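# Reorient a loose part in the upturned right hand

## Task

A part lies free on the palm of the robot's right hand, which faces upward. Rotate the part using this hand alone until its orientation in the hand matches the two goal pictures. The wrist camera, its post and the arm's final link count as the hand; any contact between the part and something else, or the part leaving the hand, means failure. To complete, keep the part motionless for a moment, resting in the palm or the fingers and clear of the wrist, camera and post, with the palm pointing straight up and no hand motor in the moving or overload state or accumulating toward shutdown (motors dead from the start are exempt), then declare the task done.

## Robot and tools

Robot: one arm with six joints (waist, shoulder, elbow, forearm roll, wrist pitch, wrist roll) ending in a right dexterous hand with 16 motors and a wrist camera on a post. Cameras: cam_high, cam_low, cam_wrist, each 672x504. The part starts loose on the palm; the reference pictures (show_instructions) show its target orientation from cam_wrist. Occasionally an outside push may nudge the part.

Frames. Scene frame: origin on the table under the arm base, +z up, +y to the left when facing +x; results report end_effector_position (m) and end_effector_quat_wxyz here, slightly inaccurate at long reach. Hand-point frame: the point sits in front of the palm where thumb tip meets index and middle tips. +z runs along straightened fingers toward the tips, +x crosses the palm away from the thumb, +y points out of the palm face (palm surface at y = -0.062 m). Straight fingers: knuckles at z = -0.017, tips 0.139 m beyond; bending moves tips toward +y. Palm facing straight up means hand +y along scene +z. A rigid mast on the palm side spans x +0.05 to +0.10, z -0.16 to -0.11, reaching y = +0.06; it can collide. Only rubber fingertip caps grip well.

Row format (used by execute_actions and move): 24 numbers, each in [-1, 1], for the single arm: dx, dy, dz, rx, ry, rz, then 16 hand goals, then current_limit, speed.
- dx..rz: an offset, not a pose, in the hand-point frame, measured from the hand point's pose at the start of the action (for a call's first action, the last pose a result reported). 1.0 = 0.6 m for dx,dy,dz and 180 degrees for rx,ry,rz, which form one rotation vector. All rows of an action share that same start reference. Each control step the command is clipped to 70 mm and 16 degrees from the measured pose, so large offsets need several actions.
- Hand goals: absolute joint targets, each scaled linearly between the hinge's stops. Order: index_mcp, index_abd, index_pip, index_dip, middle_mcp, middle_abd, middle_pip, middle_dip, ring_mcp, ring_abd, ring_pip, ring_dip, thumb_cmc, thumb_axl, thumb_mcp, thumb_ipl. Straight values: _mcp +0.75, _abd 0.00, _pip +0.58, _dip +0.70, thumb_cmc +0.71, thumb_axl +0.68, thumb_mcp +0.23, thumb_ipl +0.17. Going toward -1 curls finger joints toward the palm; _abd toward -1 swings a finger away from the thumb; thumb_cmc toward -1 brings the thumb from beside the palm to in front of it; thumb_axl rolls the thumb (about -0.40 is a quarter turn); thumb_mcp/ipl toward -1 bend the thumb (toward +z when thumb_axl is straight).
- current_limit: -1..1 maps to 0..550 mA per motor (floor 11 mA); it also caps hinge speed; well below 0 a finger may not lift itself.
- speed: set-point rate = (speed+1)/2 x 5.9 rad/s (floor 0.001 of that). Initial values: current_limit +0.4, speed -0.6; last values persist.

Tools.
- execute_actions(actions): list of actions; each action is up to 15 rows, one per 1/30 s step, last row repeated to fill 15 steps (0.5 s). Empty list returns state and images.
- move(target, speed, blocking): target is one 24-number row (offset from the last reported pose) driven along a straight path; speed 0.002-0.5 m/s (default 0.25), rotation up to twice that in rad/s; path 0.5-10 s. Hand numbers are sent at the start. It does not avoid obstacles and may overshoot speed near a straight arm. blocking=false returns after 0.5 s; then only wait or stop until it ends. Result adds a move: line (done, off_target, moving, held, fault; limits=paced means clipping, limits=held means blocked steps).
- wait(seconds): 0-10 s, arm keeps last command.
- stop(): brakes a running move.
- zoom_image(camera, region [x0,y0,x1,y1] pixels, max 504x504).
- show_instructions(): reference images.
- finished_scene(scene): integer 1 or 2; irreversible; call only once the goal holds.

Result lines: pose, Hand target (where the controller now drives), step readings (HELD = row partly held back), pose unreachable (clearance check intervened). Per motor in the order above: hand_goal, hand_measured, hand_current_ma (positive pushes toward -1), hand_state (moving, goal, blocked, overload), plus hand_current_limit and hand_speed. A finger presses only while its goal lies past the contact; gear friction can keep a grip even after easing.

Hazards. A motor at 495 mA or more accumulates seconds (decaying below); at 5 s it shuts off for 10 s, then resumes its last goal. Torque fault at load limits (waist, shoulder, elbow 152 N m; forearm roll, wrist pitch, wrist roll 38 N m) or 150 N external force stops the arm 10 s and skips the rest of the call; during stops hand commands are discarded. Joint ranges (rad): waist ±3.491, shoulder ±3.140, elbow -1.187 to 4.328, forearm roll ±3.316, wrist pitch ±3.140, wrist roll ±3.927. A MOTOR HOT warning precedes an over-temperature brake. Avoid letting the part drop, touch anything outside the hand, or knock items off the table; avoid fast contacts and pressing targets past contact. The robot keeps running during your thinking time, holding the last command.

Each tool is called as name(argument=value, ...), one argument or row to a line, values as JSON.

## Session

show_instructions(
)

execute_actions(
  actions=[],
)

Reference images for this scene: goal picture from the wrist camera place, goal picture looking into the palm.

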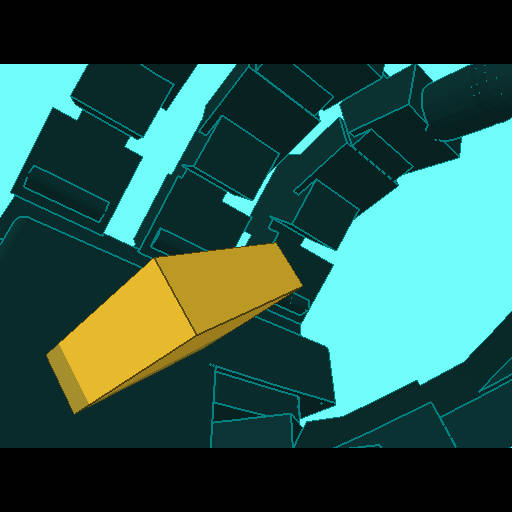

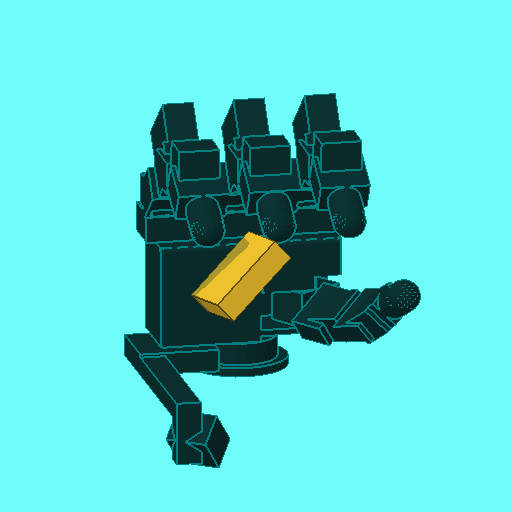

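Scene clock: 0.00 s.
end_effector_position=(+0.6018, -0.0448, +0.4913) hand_goal=(+0.046, +0.000, -0.008, +0.280, +0.046, +0.000, -0.008, +0.280, +0.046, +0.000, -0.008, +0.280, -0.104, +0.266, +0.032, -0.018) hand_measured=(+0.060, +0.000, -0.006, +0.282, +0.064, +0.000, -0.006, +0.282, +0.060, +0.000, -0.006, +0.282, -0.090, +0.270, +0.034, -0.016) hand_current_ma=(+82, +0, +14, +13, +92, +0, +14, +12, +81, +0, +13, +12, +68, +25, +12, +11) hand_state=(goal, goal, goal, goal, goal, goal, goal, goal, goal, goal, goal, goal, goal, goal, goal, goal) hand_current_limit=0.40 hand_speed=-0.60 end_effector_quat_wxyz=(+0.707, +0.701, +0.070, +0.065)
Joint positions: [ 0.426  0.561  0.364 -1.6    1.754  1.377]
Joint velocities: [ 0.    -0.001  0.     0.    -0.    -0.001]
Hand target: +0.602, -0.045, +0.491; +0.707, +0.701, +0.070, +0.065

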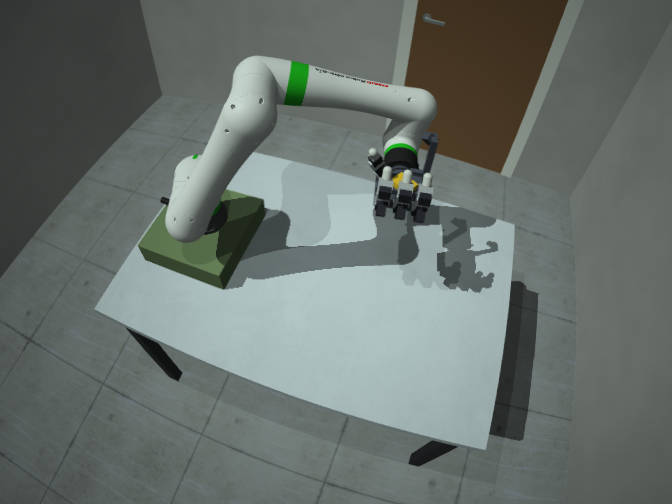

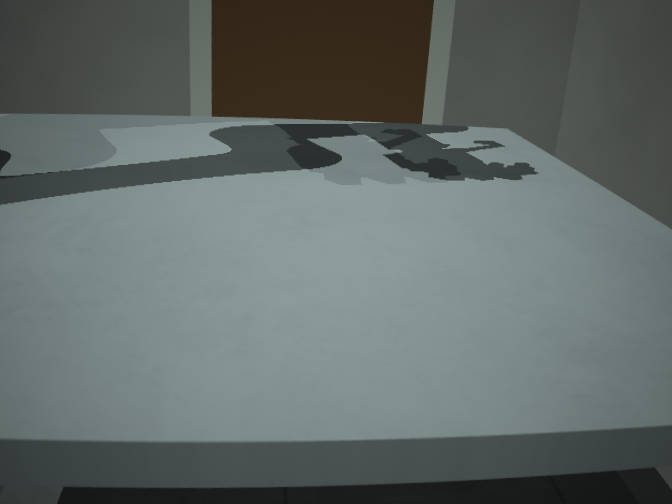

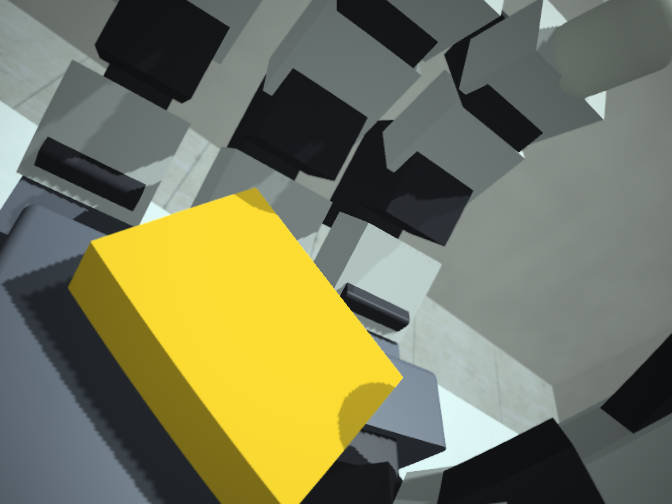

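execute_actions(
  actions=[],
)

show_instructions(
)

Scene clock: 0.60 s.
end_effector_position=(+0.6018, -0.0448, +0.4913) hand_goal=(+0.046, +0.000, -0.008, +0.280, +0.046, +0.000, -0.008, +0.280, +0.046, +0.000, -0.008, +0.280, -0.104, +0.266, +0.032, -0.018) hand_measured=(+0.060, +0.000, -0.006, +0.282, +0.064, +0.000, -0.006, +0.282, +0.060, +0.000, -0.006, +0.282, -0.090, +0.270, +0.034, -0.016) hand_current_ma=(+82, +0, +14, +13, +92, +0, +14, +12, +81, +0, +13, +12, +68, +25, +12, +11) hand_state=(goal, goal, goal, goal, goal, goal, goal, goal, goal, goal, goal, goal, goal, goal, goal, goal) hand_current_limit=0.40 hand_speed=-0.60 end_effector_quat_wxyz=(+0.707, +0.701, +0.070, +0.065)
Joint positions: [ 0.426  0.561  0.364 -1.6    1.754  1.377]
Joint velocities: [ 0.     0.    -0.    -0.     0.001  0.001]
Hand target: +0.602, -0.045, +0.491; +0.707, +0.701, +0.070, +0.065

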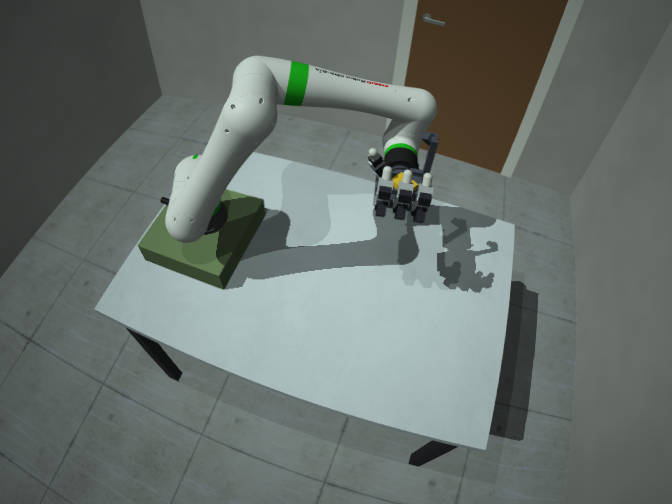

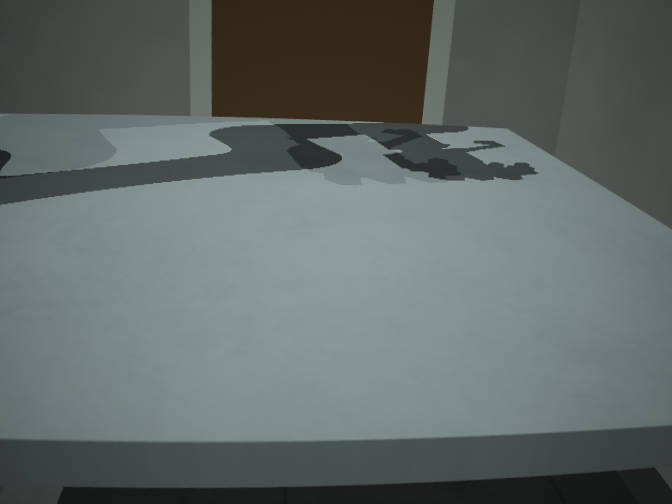

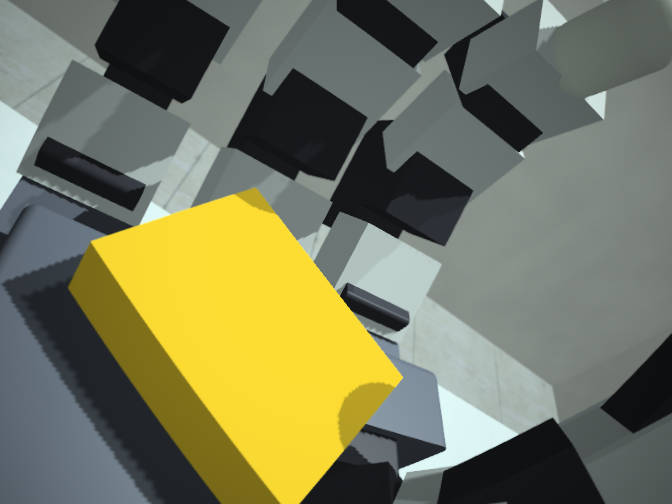

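Reference images for this scene: goal picture from the wrist camera place, goal picture looking into the palm.

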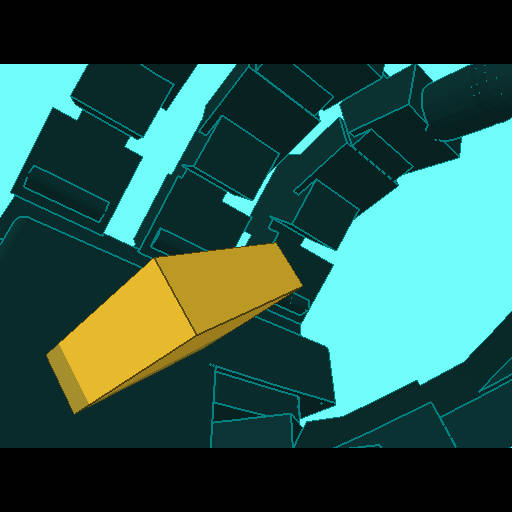

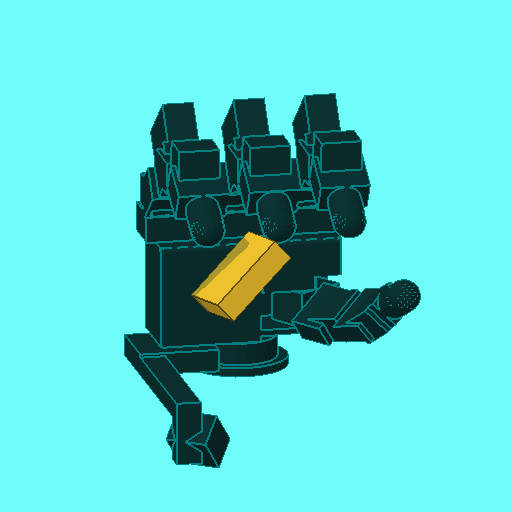

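execute_actions(
  actions=[
    [[0,0,0,0,0,0,0.7,0,-0.4,0.2,0.7,0,-0.4,0.2,0.7,0,-0.4,0.2,-0.104,0.266,0.032,-0.018,0.4,-0.4]],
  ],
)

zoom_image(
  camera="cam_high",
  region=[350,130,460,240],
)

Scene clock: 3.60 s.
end_effector_position=(+0.6018, -0.0448, +0.4913) hand_goal=(+0.700, +0.000, -0.400, +0.200, +0.700, +0.000, -0.400, +0.200, +0.700, +0.000, -0.400, +0.200, -0.104, +0.266, +0.032, -0.018) hand_measured=(+0.514, +0.000, -0.396, +0.202, +0.554, +0.000, -0.396, +0.202, +0.544, +0.000, -0.396, +0.202, -0.090, +0.270, +0.034, -0.016) hand_current_ma=(-12, +0, +14, +13, -21, +0, +16, +12, -15, +0, +13, +12, +68, +25, +12, +11) hand_state=(moving, goal, moving, goal, moving, goal, moving, goal, moving, goal, moving, goal, goal, goal, goal, goal) hand_current_limit=0.40 hand_speed=-0.40 end_effector_quat_wxyz=(+0.707, +0.701, +0.070, +0.065)
Joint positions: [ 0.426  0.561  0.364 -1.6    1.754  1.377]
Joint velocities: [ 0.    -0.002  0.     0.    -0.001  0.   ]
Hand target: +0.602, -0.045, +0.491; +0.707, +0.701, +0.070, +0.065
Off the commanded pose: 0.000 m, 0 deg.
Step readings (end_effector_position):
0: (+0.6018, -0.0448, +0.4913)
1: (+0.6018, -0.0448, +0.4913)
2: (+0.6018, -0.0448, +0.4913)
4: (+0.6018, -0.0448, +0.4913)
8: (+0.6018, -0.0448, +0.4913)
15: end_effector_position above

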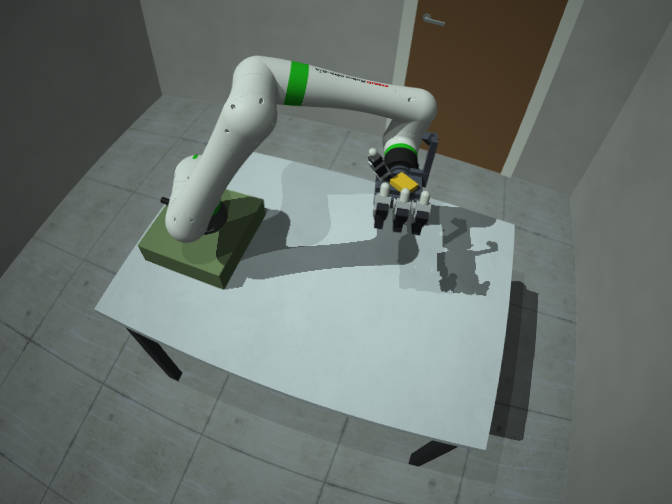

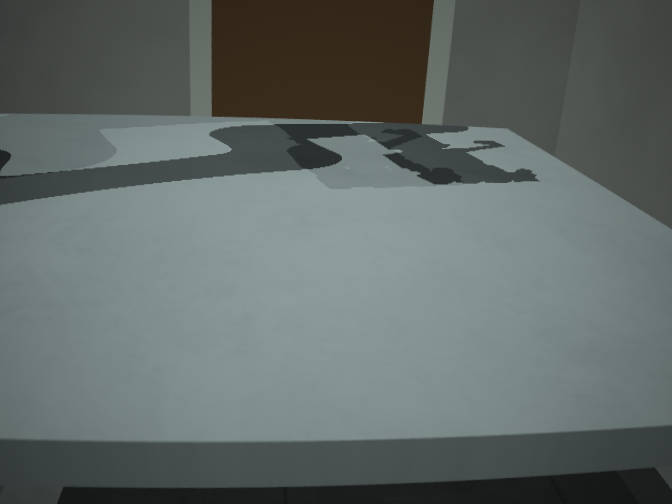

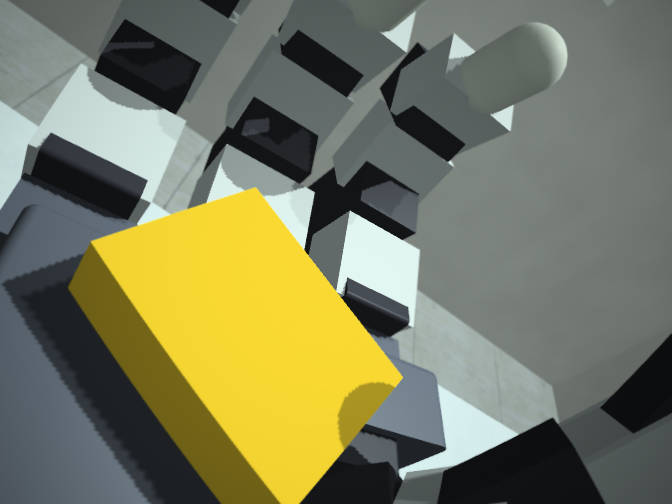

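Region (350, 130, 460, 240) of cam_high's 672x504 image, scaled by 4.582, with more detail than that image has.

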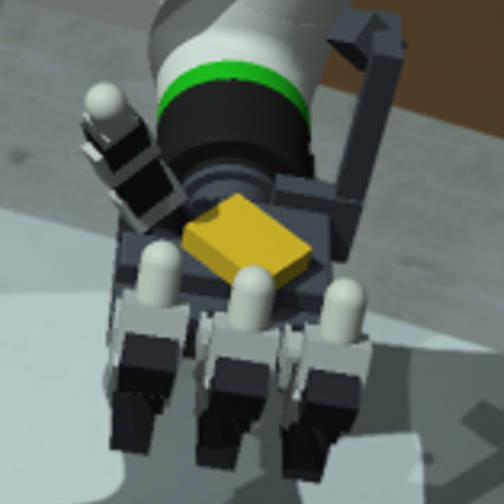

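move(
  target=[0,0,0,0.085,0,0.04,-0.1,0,0.2,0.4,-0.1,0,0.2,0.4,-0.1,0,0.2,0.4,-0.104,0.266,0.032,-0.018,0.4,-0.3],
  speed=0.15,
)

Scene clock: 5.67 s.
end_effector_position=(+0.6018, -0.0446, +0.4914) hand_goal=(-0.100, +0.000, +0.200, +0.400, -0.100, +0.000, +0.200, +0.400, -0.100, +0.000, +0.200, +0.400, -0.104, +0.266, +0.032, -0.018) hand_measured=(-0.084, +0.000, +0.200, +0.398, -0.080, +0.000, +0.200, +0.398, -0.082, +0.000, +0.200, +0.398, -0.090, +0.270, +0.034, -0.016) hand_current_ma=(+99, +0, -4, -14, +111, +0, -4, -13, +97, +0, -4, -13, +68, +25, +8, +11) hand_state=(goal, goal, goal, goal, blocked, goal, goal, goal, goal, goal, goal, goal, goal, goal, goal, goal) hand_current_limit=0.40 hand_speed=-0.30 end_effector_quat_wxyz=(+0.602, +0.792, +0.033, +0.099)
Joint positions: [ 0.396  0.505  0.461 -1.837  1.694  1.367]
Joint velocities: [-0.     0.     0.     0.002 -0.001 -0.001]
Hand target: +0.602, -0.045, +0.491; +0.602, +0.792, +0.033, +0.099
Off the commanded pose: 0.000 m, 0 deg.
move: done

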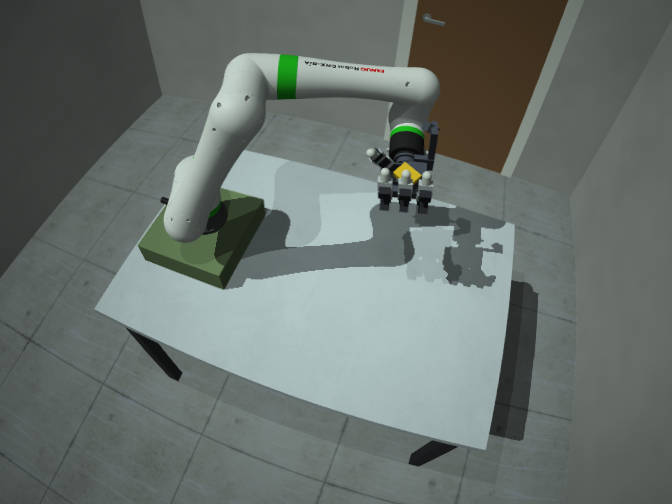

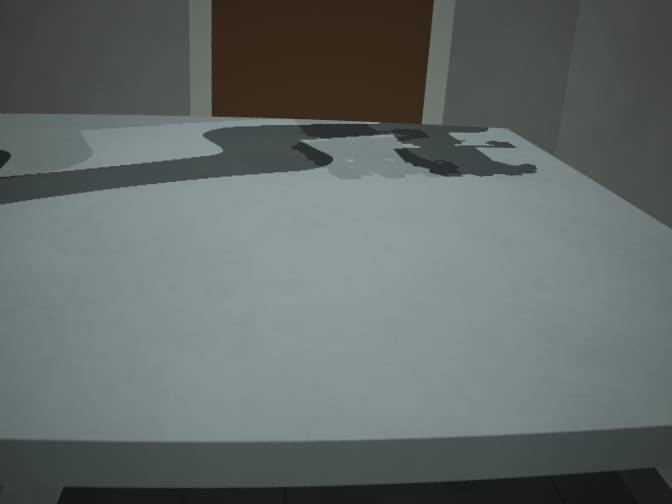

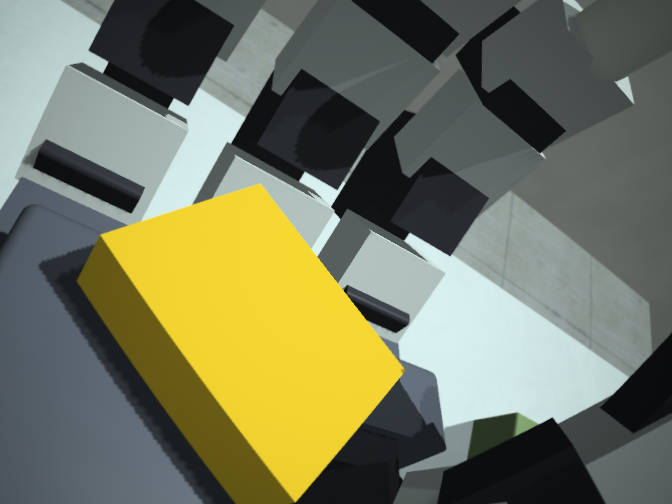

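Just starting to creep. A bit more.

move(
  target=[0,0,0,0.03,0,0.0,-0.1,0,0.2,0.4,-0.1,0,0.2,0.4,-0.1,0,0.2,0.4,-0.104,0.266,0.032,-0.018,0.4,-0.3],
  speed=0.1,
)

Scene clock: 6.53 s.
end_effector_position=(+0.6018, -0.0445, +0.4915) hand_goal=(-0.100, +0.000, +0.200, +0.400, -0.100, +0.000, +0.200, +0.400, -0.100, +0.000, +0.200, +0.400, -0.104, +0.266, +0.032, -0.018) hand_measured=(-0.084, +0.000, +0.200, +0.398, -0.080, +0.000, +0.200, +0.398, -0.082, +0.000, +0.200, +0.398, -0.090, +0.270, +0.032, -0.016) hand_current_ma=(+99, +0, -4, -14, +111, +0, -4, -13, +97, +0, -4, -13, +68, +25, +6, +10) hand_state=(goal, goal, goal, goal, blocked, goal, goal, goal, goal, goal, goal, goal, goal, goal, goal, goal) hand_current_limit=0.40 hand_speed=-0.30 end_effector_quat_wxyz=(+0.564, +0.819, +0.038, +0.098)
Joint positions: [ 0.379  0.478  0.477 -1.925  1.673  1.402]
Joint velocities: [-0.001 -0.001  0.002 -0.004 -0.001  0.001]
Hand target: +0.602, -0.045, +0.491; +0.564, +0.819, +0.038, +0.098
Off the commanded pose: 0.000 m, 0 deg.
move: done

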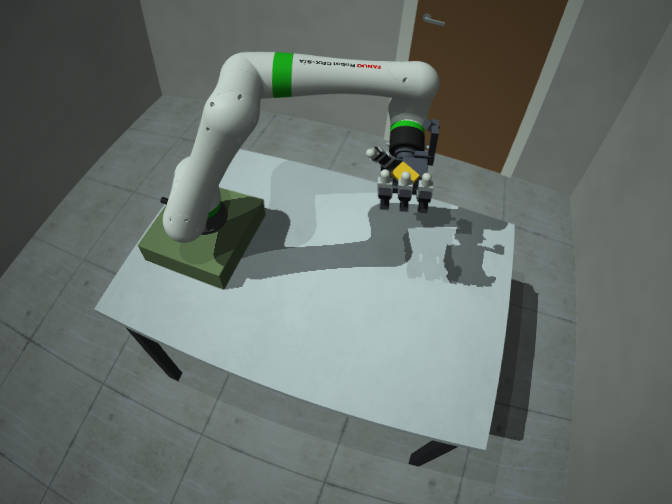

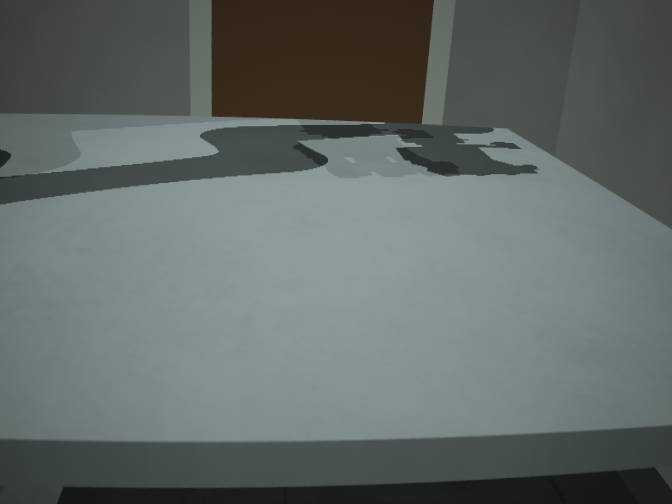

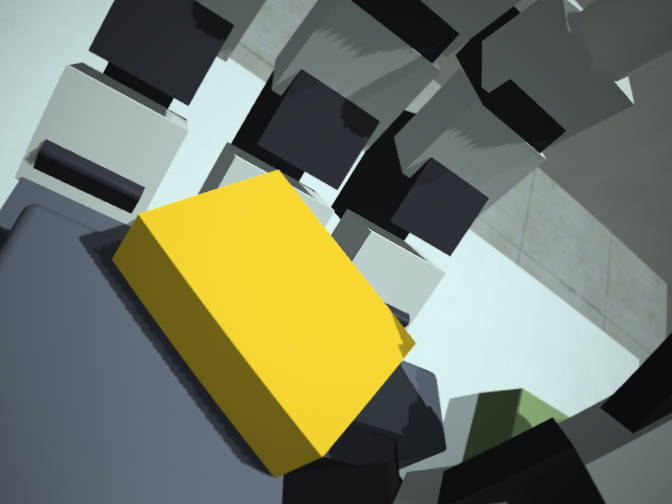

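execute_actions(
  actions=[
    [[0,0,0,0,0,0,-0.1,0,0.2,0.4,-0.3,0,0.4,0.4,-0.1,0,0.2,0.4,-0.104,0.266,0.032,-0.018,0.4,-0.7]],
  ],
)

Scene clock: 7.13 s.
end_effector_position=(+0.6018, -0.0445, +0.4915) hand_goal=(-0.100, +0.000, +0.200, +0.400, -0.300, +0.000, +0.400, +0.400, -0.100, +0.000, +0.200, +0.400, -0.104, +0.266, +0.032, -0.018) hand_measured=(-0.084, +0.000, +0.200, +0.398, -0.280, +0.000, +0.398, +0.398, -0.082, +0.000, +0.200, +0.398, -0.090, +0.270, +0.032, -0.016) hand_current_ma=(+99, +0, -4, -14, +107, +0, -8, -13, +97, +0, -4, -13, +68, +25, +6, +10) hand_state=(goal, goal, goal, goal, goal, goal, goal, goal, goal, goal, goal, goal, goal, goal, goal, goal) hand_current_limit=0.40 hand_speed=-0.70 end_effector_quat_wxyz=(+0.564, +0.819, +0.038, +0.098)
Joint positions: [ 0.379  0.478  0.477 -1.925  1.673  1.402]
Joint velocities: [ 0.    -0.001 -0.     0.     0.001  0.   ]
Hand target: +0.602, -0.044, +0.491; +0.564, +0.819, +0.038, +0.098
Off the commanded pose: 0.000 m, 0 deg.
Step readings (end_effector_position):
0: (+0.6018, -0.0445, +0.4915)
1: (+0.6018, -0.0445, +0.4915)
2: (+0.6018, -0.0445, +0.4915)
4: (+0.6018, -0.0445, +0.4915)
8: (+0.6018, -0.0445, +0.4915)
15: end_effector_position above

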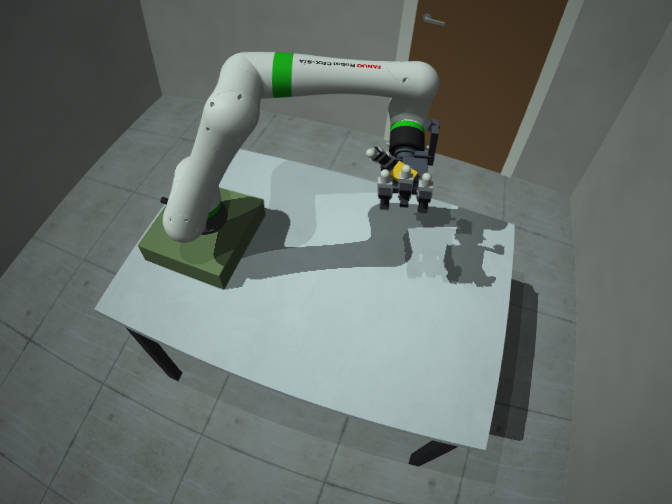

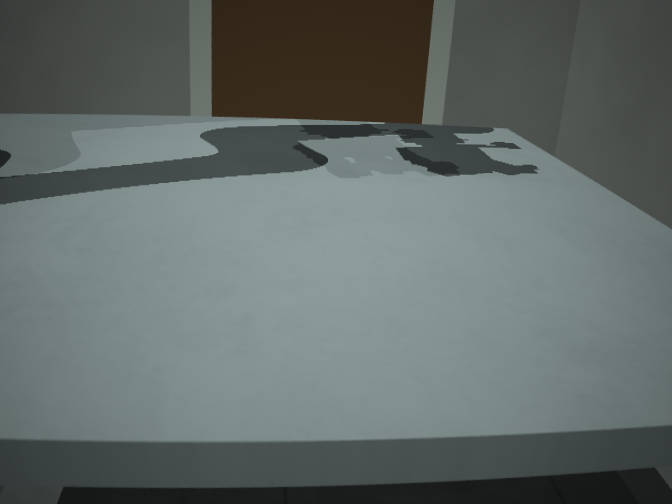

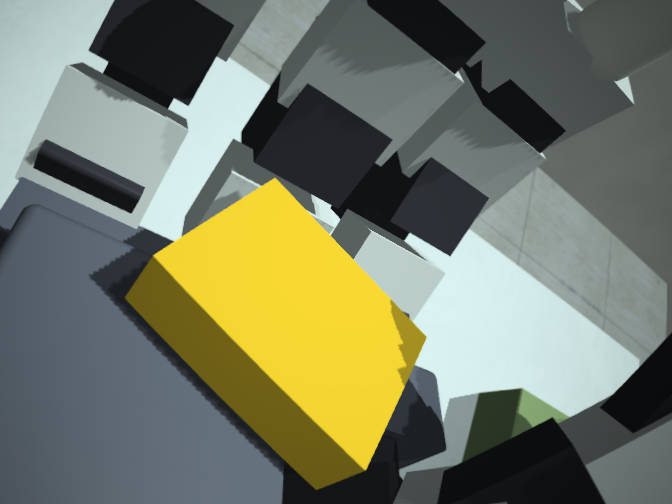

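execute_actions(
  actions=[
    [[0,0,0,0,0,0,-0.1,0,0.2,0.4,-0.5,0,0.55,0.5,-0.1,0,0.2,0.4,-0.104,0.266,0.032,-0.018,0.4,-0.7]],
    [[0,0,0,0.01,0,-0.03,-0.1,0,0.2,0.4,-0.1,0,0.2,0.4,-0.1,0,0.2,0.4,-0.104,0.266,0.032,-0.018,0.4,-0.6]],
  ],
)

Scene clock: 8.30 s.
end_effector_position=(+0.6018, -0.0445, +0.4915) hand_goal=(-0.100, +0.000, +0.200, +0.400, -0.100, +0.000, +0.200, +0.400, -0.100, +0.000, +0.200, +0.400, -0.104, +0.266, +0.032, -0.018) hand_measured=(-0.084, +0.000, +0.200, +0.398, -0.110, +0.000, +0.206, +0.402, -0.082, +0.000, +0.200, +0.398, -0.090, +0.270, +0.032, -0.016) hand_current_ma=(+99, +0, -4, -14, +86, +0, +34, +14, +97, +0, -4, -13, +68, +25, +3, +9) hand_state=(goal, goal, goal, goal, moving, goal, moving, goal, goal, goal, goal, goal, goal, goal, goal, goal) hand_current_limit=0.40 hand_speed=-0.60 end_effector_quat_wxyz=(+0.555, +0.825, +0.078, +0.070)
Joint positions: [ 0.375  0.454  0.454 -1.956  1.666  1.496]
Joint velocities: [-0.    -0.001  0.    -0.003 -0.     0.002]
Hand target: +0.602, -0.044, +0.492; +0.555, +0.825, +0.078, +0.070
Off the commanded pose: 0.000 m, 0 deg.
Step readings (end_effector_position; steps 1 to 15: 1st action; 16 to 30: 2nd action):
0: (+0.6018, -0.0445, +0.4915)
1: (+0.6018, -0.0445, +0.4915)
2: (+0.6018, -0.0445, +0.4915)
4: (+0.6018, -0.0445, +0.4915)
8: (+0.6018, -0.0445, +0.4915)
15: (+0.6018, -0.0445, +0.4915)
16: (+0.6018, -0.0445, +0.4915)
17: (+0.6019, -0.0445, +0.4916)
19: (+0.6019, -0.0444, +0.4913)
23: (+0.6019, -0.0444, +0.4915)
30: end_effector_position above

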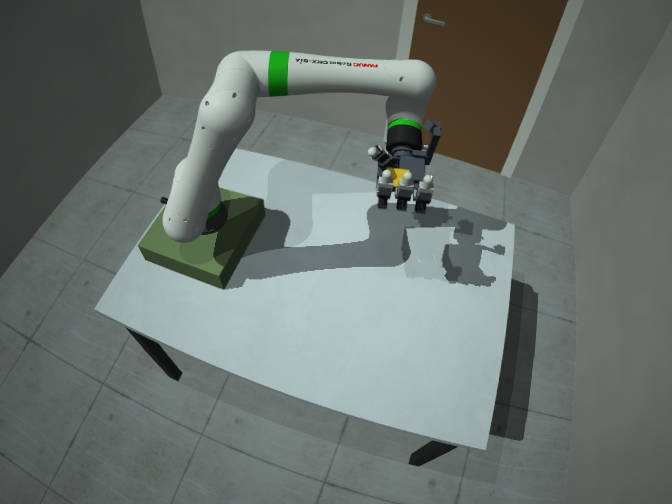

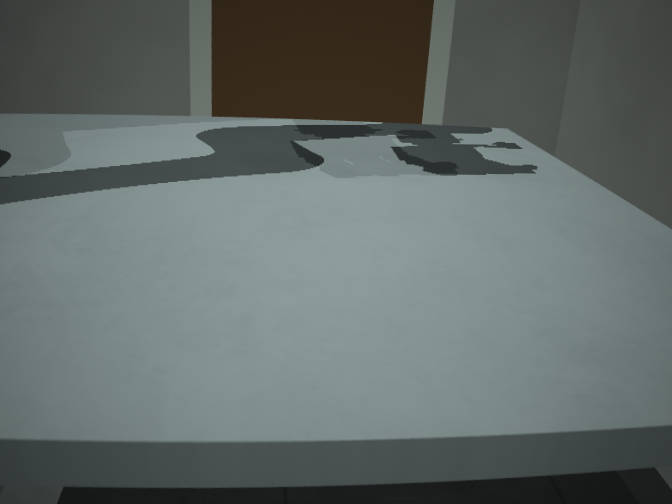

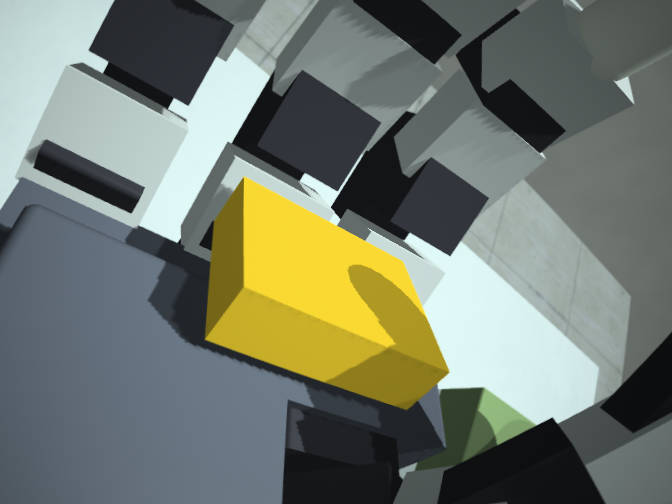

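execute_actions(
  actions=[
    [[0,0,0,0,0,0,0.35,0,-0.15,0.3,0.35,0,-0.15,0.3,0.35,0,-0.15,0.3,-0.104,0.266,0.032,-0.018,0.4,-0.6]],
    [[0,0,0,0,0,0,0.75,0,-0.45,0.2,0.75,0,-0.45,0.2,0.6,0,-0.4,0.2,-0.104,0.266,0.032,-0.018,0.4,-0.6]],
  ],
)

execute_actions(
  actions=[],
)

zoom_image(
  camera="cam_high",
  region=[350,130,460,240],
)

Scene clock: 9.50 s.
end_effector_position=(+0.6018, -0.0445, +0.4915) hand_goal=(+0.750, +0.000, -0.450, +0.200, +0.750, +0.000, -0.450, +0.200, +0.600, +0.000, -0.400, +0.200, -0.104, +0.266, +0.032, -0.018) hand_measured=(+0.742, +0.000, -0.442, +0.202, +0.742, +0.000, -0.442, +0.202, +0.608, +0.000, -0.394, +0.202, -0.090, +0.270, +0.032, -0.016) hand_current_ma=(+89, +0, +37, +15, +91, +0, +37, +14, +43, +0, +32, +14, +67, +25, +2, +9) hand_state=(moving, goal, goal, goal, moving, goal, goal, goal, goal, goal, goal, goal, goal, goal, goal, goal) hand_current_limit=0.40 hand_speed=-0.60 end_effector_quat_wxyz=(+0.555, +0.825, +0.078, +0.070)
Joint positions: [ 0.375  0.454  0.454 -1.956  1.666  1.496]
Joint velocities: [-0.     0.    -0.    -0.001  0.001 -0.   ]
Hand target: +0.602, -0.044, +0.492; +0.555, +0.825, +0.078, +0.070
Off the commanded pose: 0.000 m, 0 deg.
Step readings (end_effector_position; steps 1 to 15: 1st action; 16 to 30: 2nd action):
0: (+0.6018, -0.0445, +0.4915)
1: (+0.6018, -0.0445, +0.4915)
2: (+0.6018, -0.0445, +0.4915)
4: (+0.6018, -0.0445, +0.4915)
8: (+0.6018, -0.0445, +0.4915)
15: (+0.6018, -0.0445, +0.4915)
16: (+0.6018, -0.0445, +0.4915)
17: (+0.6018, -0.0445, +0.4915)
19: (+0.6018, -0.0445, +0.4915)
23: (+0.6018, -0.0445, +0.4915)
30: end_effector_position above

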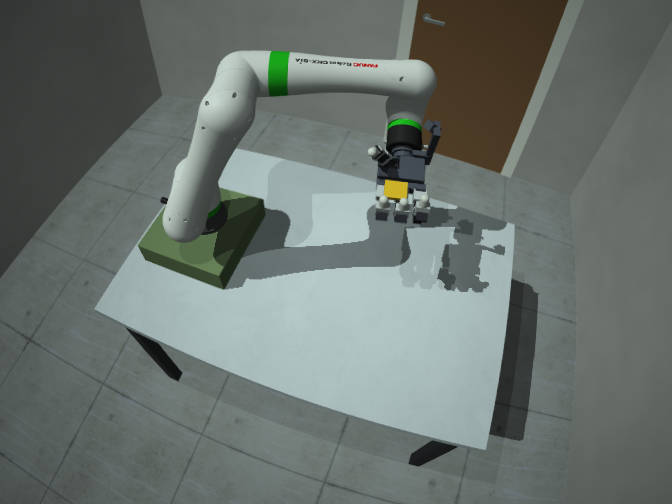

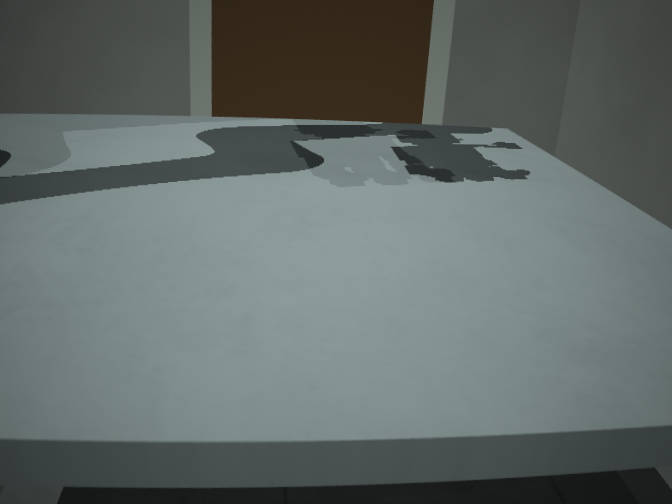

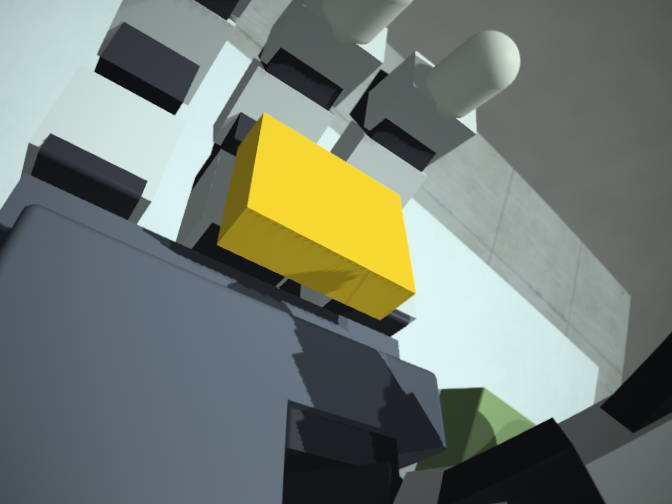

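Scene clock: 9.50 s.
end_effector_position=(+0.6018, -0.0445, +0.4915) hand_goal=(+0.750, +0.000, -0.450, +0.200, +0.750, +0.000, -0.450, +0.200, +0.600, +0.000, -0.400, +0.200, -0.104, +0.266, +0.032, -0.018) hand_measured=(+0.742, +0.000, -0.442, +0.202, +0.742, +0.000, -0.442, +0.202, +0.608, +0.000, -0.394, +0.202, -0.090, +0.270, +0.032, -0.016) hand_current_ma=(+89, +0, +37, +15, +91, +0, +37, +14, +43, +0, +32, +14, +67, +25, +2, +9) hand_state=(moving, goal, goal, goal, moving, goal, goal, goal, goal, goal, goal, goal, goal, goal, goal, goal) hand_current_limit=0.40 hand_speed=-0.60 end_effector_quat_wxyz=(+0.555, +0.825, +0.078, +0.070)
Joint positions: [ 0.375  0.454  0.454 -1.956  1.666  1.496]
Joint velocities: [-0.     0.    -0.    -0.001  0.001 -0.   ]
Hand target: +0.602, -0.044, +0.492; +0.555, +0.825, +0.078, +0.070
Off the commanded pose: 0.000 m, 0 deg.

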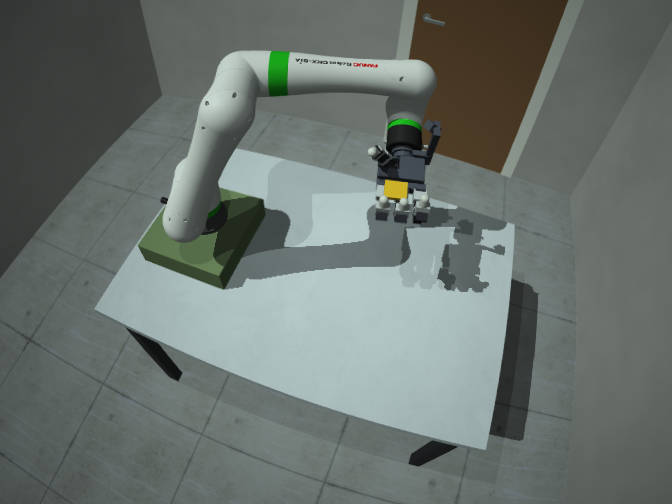

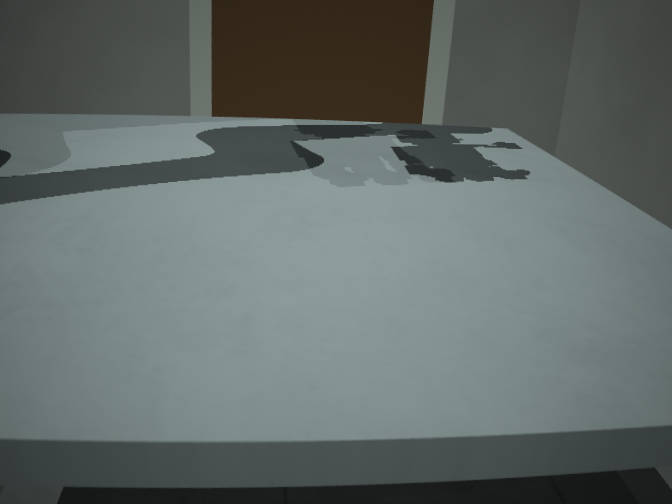

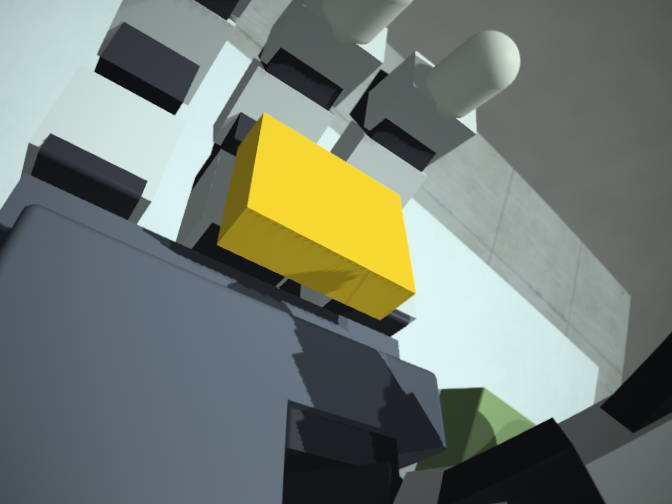

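Region (350, 130, 460, 240) of cam_high's 672x504 image, scaled by 4.582, with more detail than that image has.

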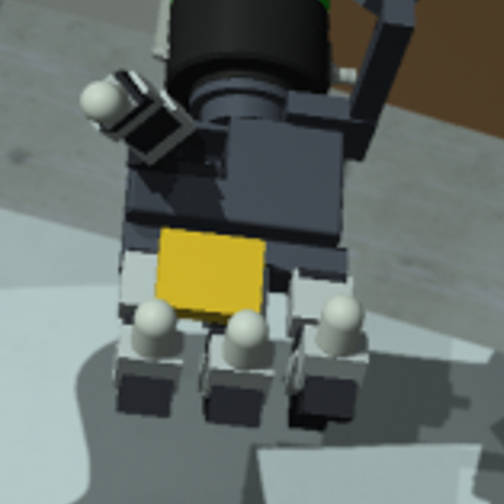

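execute_actions(
  actions=[
    [[0,0,0,0,0,0,0.75,0,-0.2,-0.1,0.75,0,0.1,-0.3,0.6,0,-0.4,0.2,-0.5,0.68,-0.3,-0.3,0.4,-0.6]],
    [[0,0,0,0,0,0,0.75,0,-0.2,-0.1,0.75,0,0.1,-0.3,0.6,0,-0.4,0.2,-0.5,0.68,-0.3,-0.3,0.4,-0.6]],
  ],
)

zoom_image(
  camera="cam_high",
  region=[350,130,460,240],
)

Scene clock: 12.00 s.
end_effector_position=(+0.6018, -0.0445, +0.4915) hand_goal=(+0.750, +0.000, -0.200, -0.100, +0.750, +0.000, +0.100, -0.300, +0.600, +0.000, -0.400, +0.200, -0.500, +0.680, -0.300, -0.300) hand_measured=(+0.758, +0.000, -0.200, -0.098, +0.760, +0.000, +0.100, -0.298, +0.608, +0.000, -0.394, +0.202, -0.496, +0.678, -0.304, -0.300) hand_current_ma=(+47, +0, -1, +15, +50, +0, +0, +15, +44, +0, +32, +14, +24, -10, -22, +3) hand_state=(goal, goal, goal, goal, goal, goal, goal, goal, goal, goal, goal, goal, goal, goal, goal, goal) hand_current_limit=0.40 hand_speed=-0.60 end_effector_quat_wxyz=(+0.555, +0.825, +0.078, +0.070)
Joint positions: [ 0.375  0.454  0.454 -1.956  1.666  1.496]
Joint velocities: [-0.    -0.     0.     0.002  0.001  0.001]
Hand target: +0.602, -0.044, +0.492; +0.555, +0.825, +0.078, +0.070
Off the commanded pose: 0.000 m, 0 deg.
Step readings (end_effector_position; steps 1 to 15: 1st action; 16 to 30: 2nd action):
0: (+0.6018, -0.0445, +0.4915)
1: (+0.6018, -0.0445, +0.4915)
2: (+0.6018, -0.0445, +0.4915)
4: (+0.6018, -0.0445, +0.4915)
8: (+0.6018, -0.0445, +0.4915)
15: (+0.6018, -0.0445, +0.4915)
16: (+0.6018, -0.0445, +0.4915)
17: (+0.6018, -0.0445, +0.4915)
19: (+0.6018, -0.0445, +0.4915)
23: (+0.6018, -0.0445, +0.4915)
30: end_effector_position above

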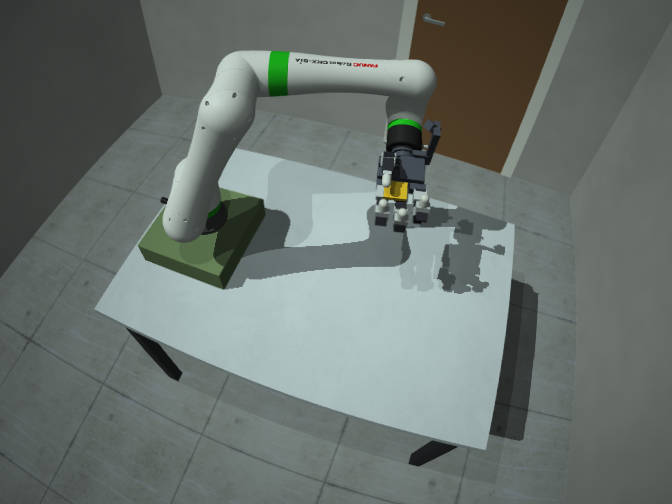

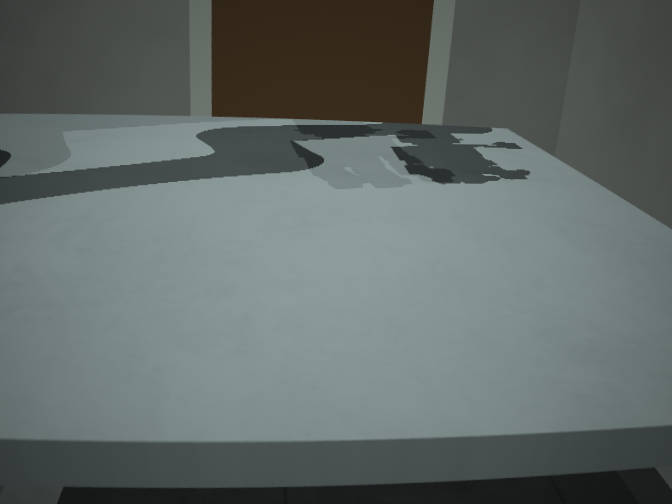

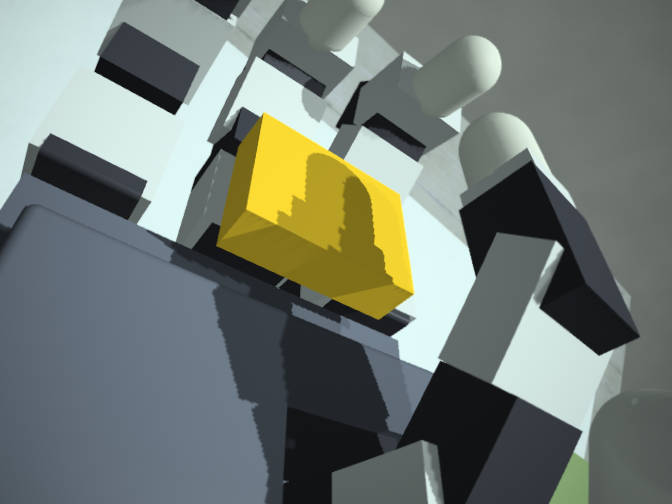

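Region (350, 130, 460, 240) of cam_high's 672x504 image, scaled by 4.582, with more detail than that image has.

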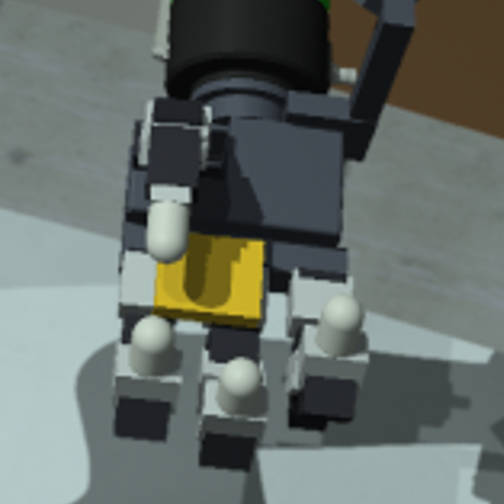

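execute_actions(
  actions=[
    [[0,0,0,0,0,0,0.4,0,0.1,0.1,0.4,0,0.2,0.1,0.4,0,-0.2,0.2,-0.5,0.68,-0.1,-0.6,0.4,-0.65]],
    [[0,0,0,0,0,0,0.05,0,0.4,0.3,0.05,0,0.4,0.3,0.3,0,0,0.2,-0.5,0.68,-0.1,-0.6,0.4,-0.65]],
  ],
)

zoom_image(
  camera="cam_high",
  region=[350,130,460,240],
)

Scene clock: 13.20 s.
end_effector_position=(+0.6018, -0.0445, +0.4915) hand_goal=(+0.050, +0.000, +0.400, +0.300, +0.050, +0.000, +0.400, +0.300, +0.300, +0.000, +0.000, +0.200, -0.500, +0.680, -0.100, -0.600) hand_measured=(+0.186, +0.000, +0.400, +0.298, +0.186, +0.000, +0.400, +0.298, +0.324, +0.000, +0.000, +0.202, -0.496, +0.678, -0.112, -0.600) hand_current_ma=(+174, +0, +2, -13, +197, +0, +1, -12, +130, +0, -4, +14, +24, -10, -76, +5) hand_state=(moving, goal, moving, goal, moving, goal, goal, goal, blocked, goal, goal, goal, goal, goal, goal, goal) hand_current_limit=0.40 hand_speed=-0.65 end_effector_quat_wxyz=(+0.555, +0.825, +0.078, +0.070)
Joint positions: [ 0.375  0.454  0.454 -1.956  1.666  1.496]
Joint velocities: [ 0.     0.     0.    -0.003 -0.001 -0.   ]
Hand target: +0.602, -0.044, +0.492; +0.555, +0.825, +0.078, +0.070
Off the commanded pose: 0.000 m, 0 deg.
Step readings (end_effector_position; steps 1 to 15: 1st action; 16 to 30: 2nd action):
0: (+0.6018, -0.0445, +0.4915)
1: (+0.6018, -0.0445, +0.4915)
2: (+0.6018, -0.0445, +0.4915)
4: (+0.6018, -0.0445, +0.4915)
8: (+0.6018, -0.0445, +0.4915)
15: (+0.6018, -0.0445, +0.4915)
16: (+0.6018, -0.0445, +0.4915)
17: (+0.6018, -0.0445, +0.4915)
19: (+0.6018, -0.0445, +0.4915)
23: (+0.6018, -0.0445, +0.4915)
30: end_effector_position above

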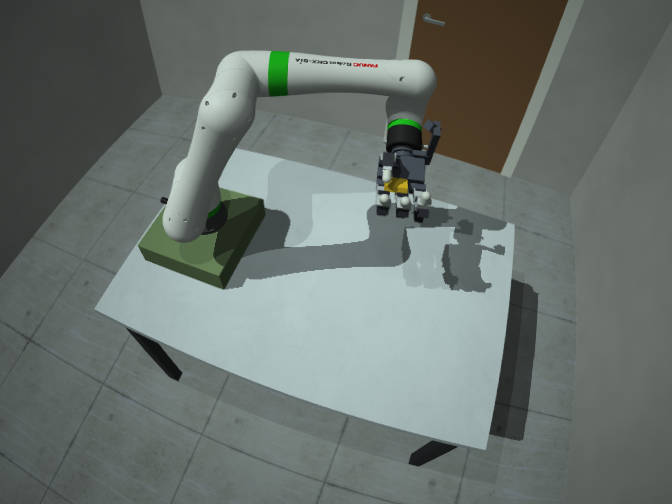

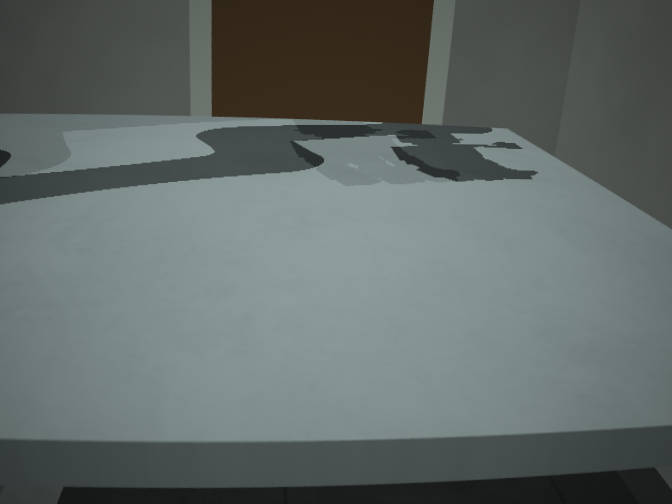

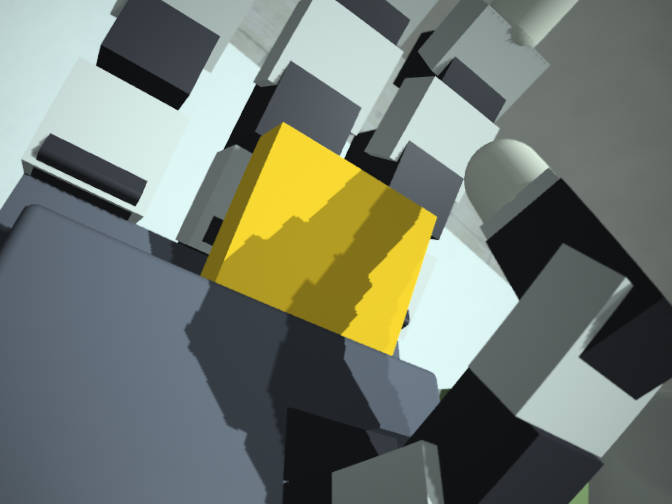

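Region (350, 130, 460, 240) of cam_high's 672x504 image, scaled by 4.582, with more detail than that image has.

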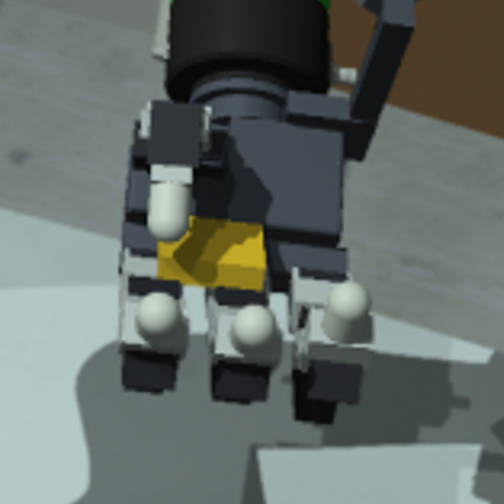

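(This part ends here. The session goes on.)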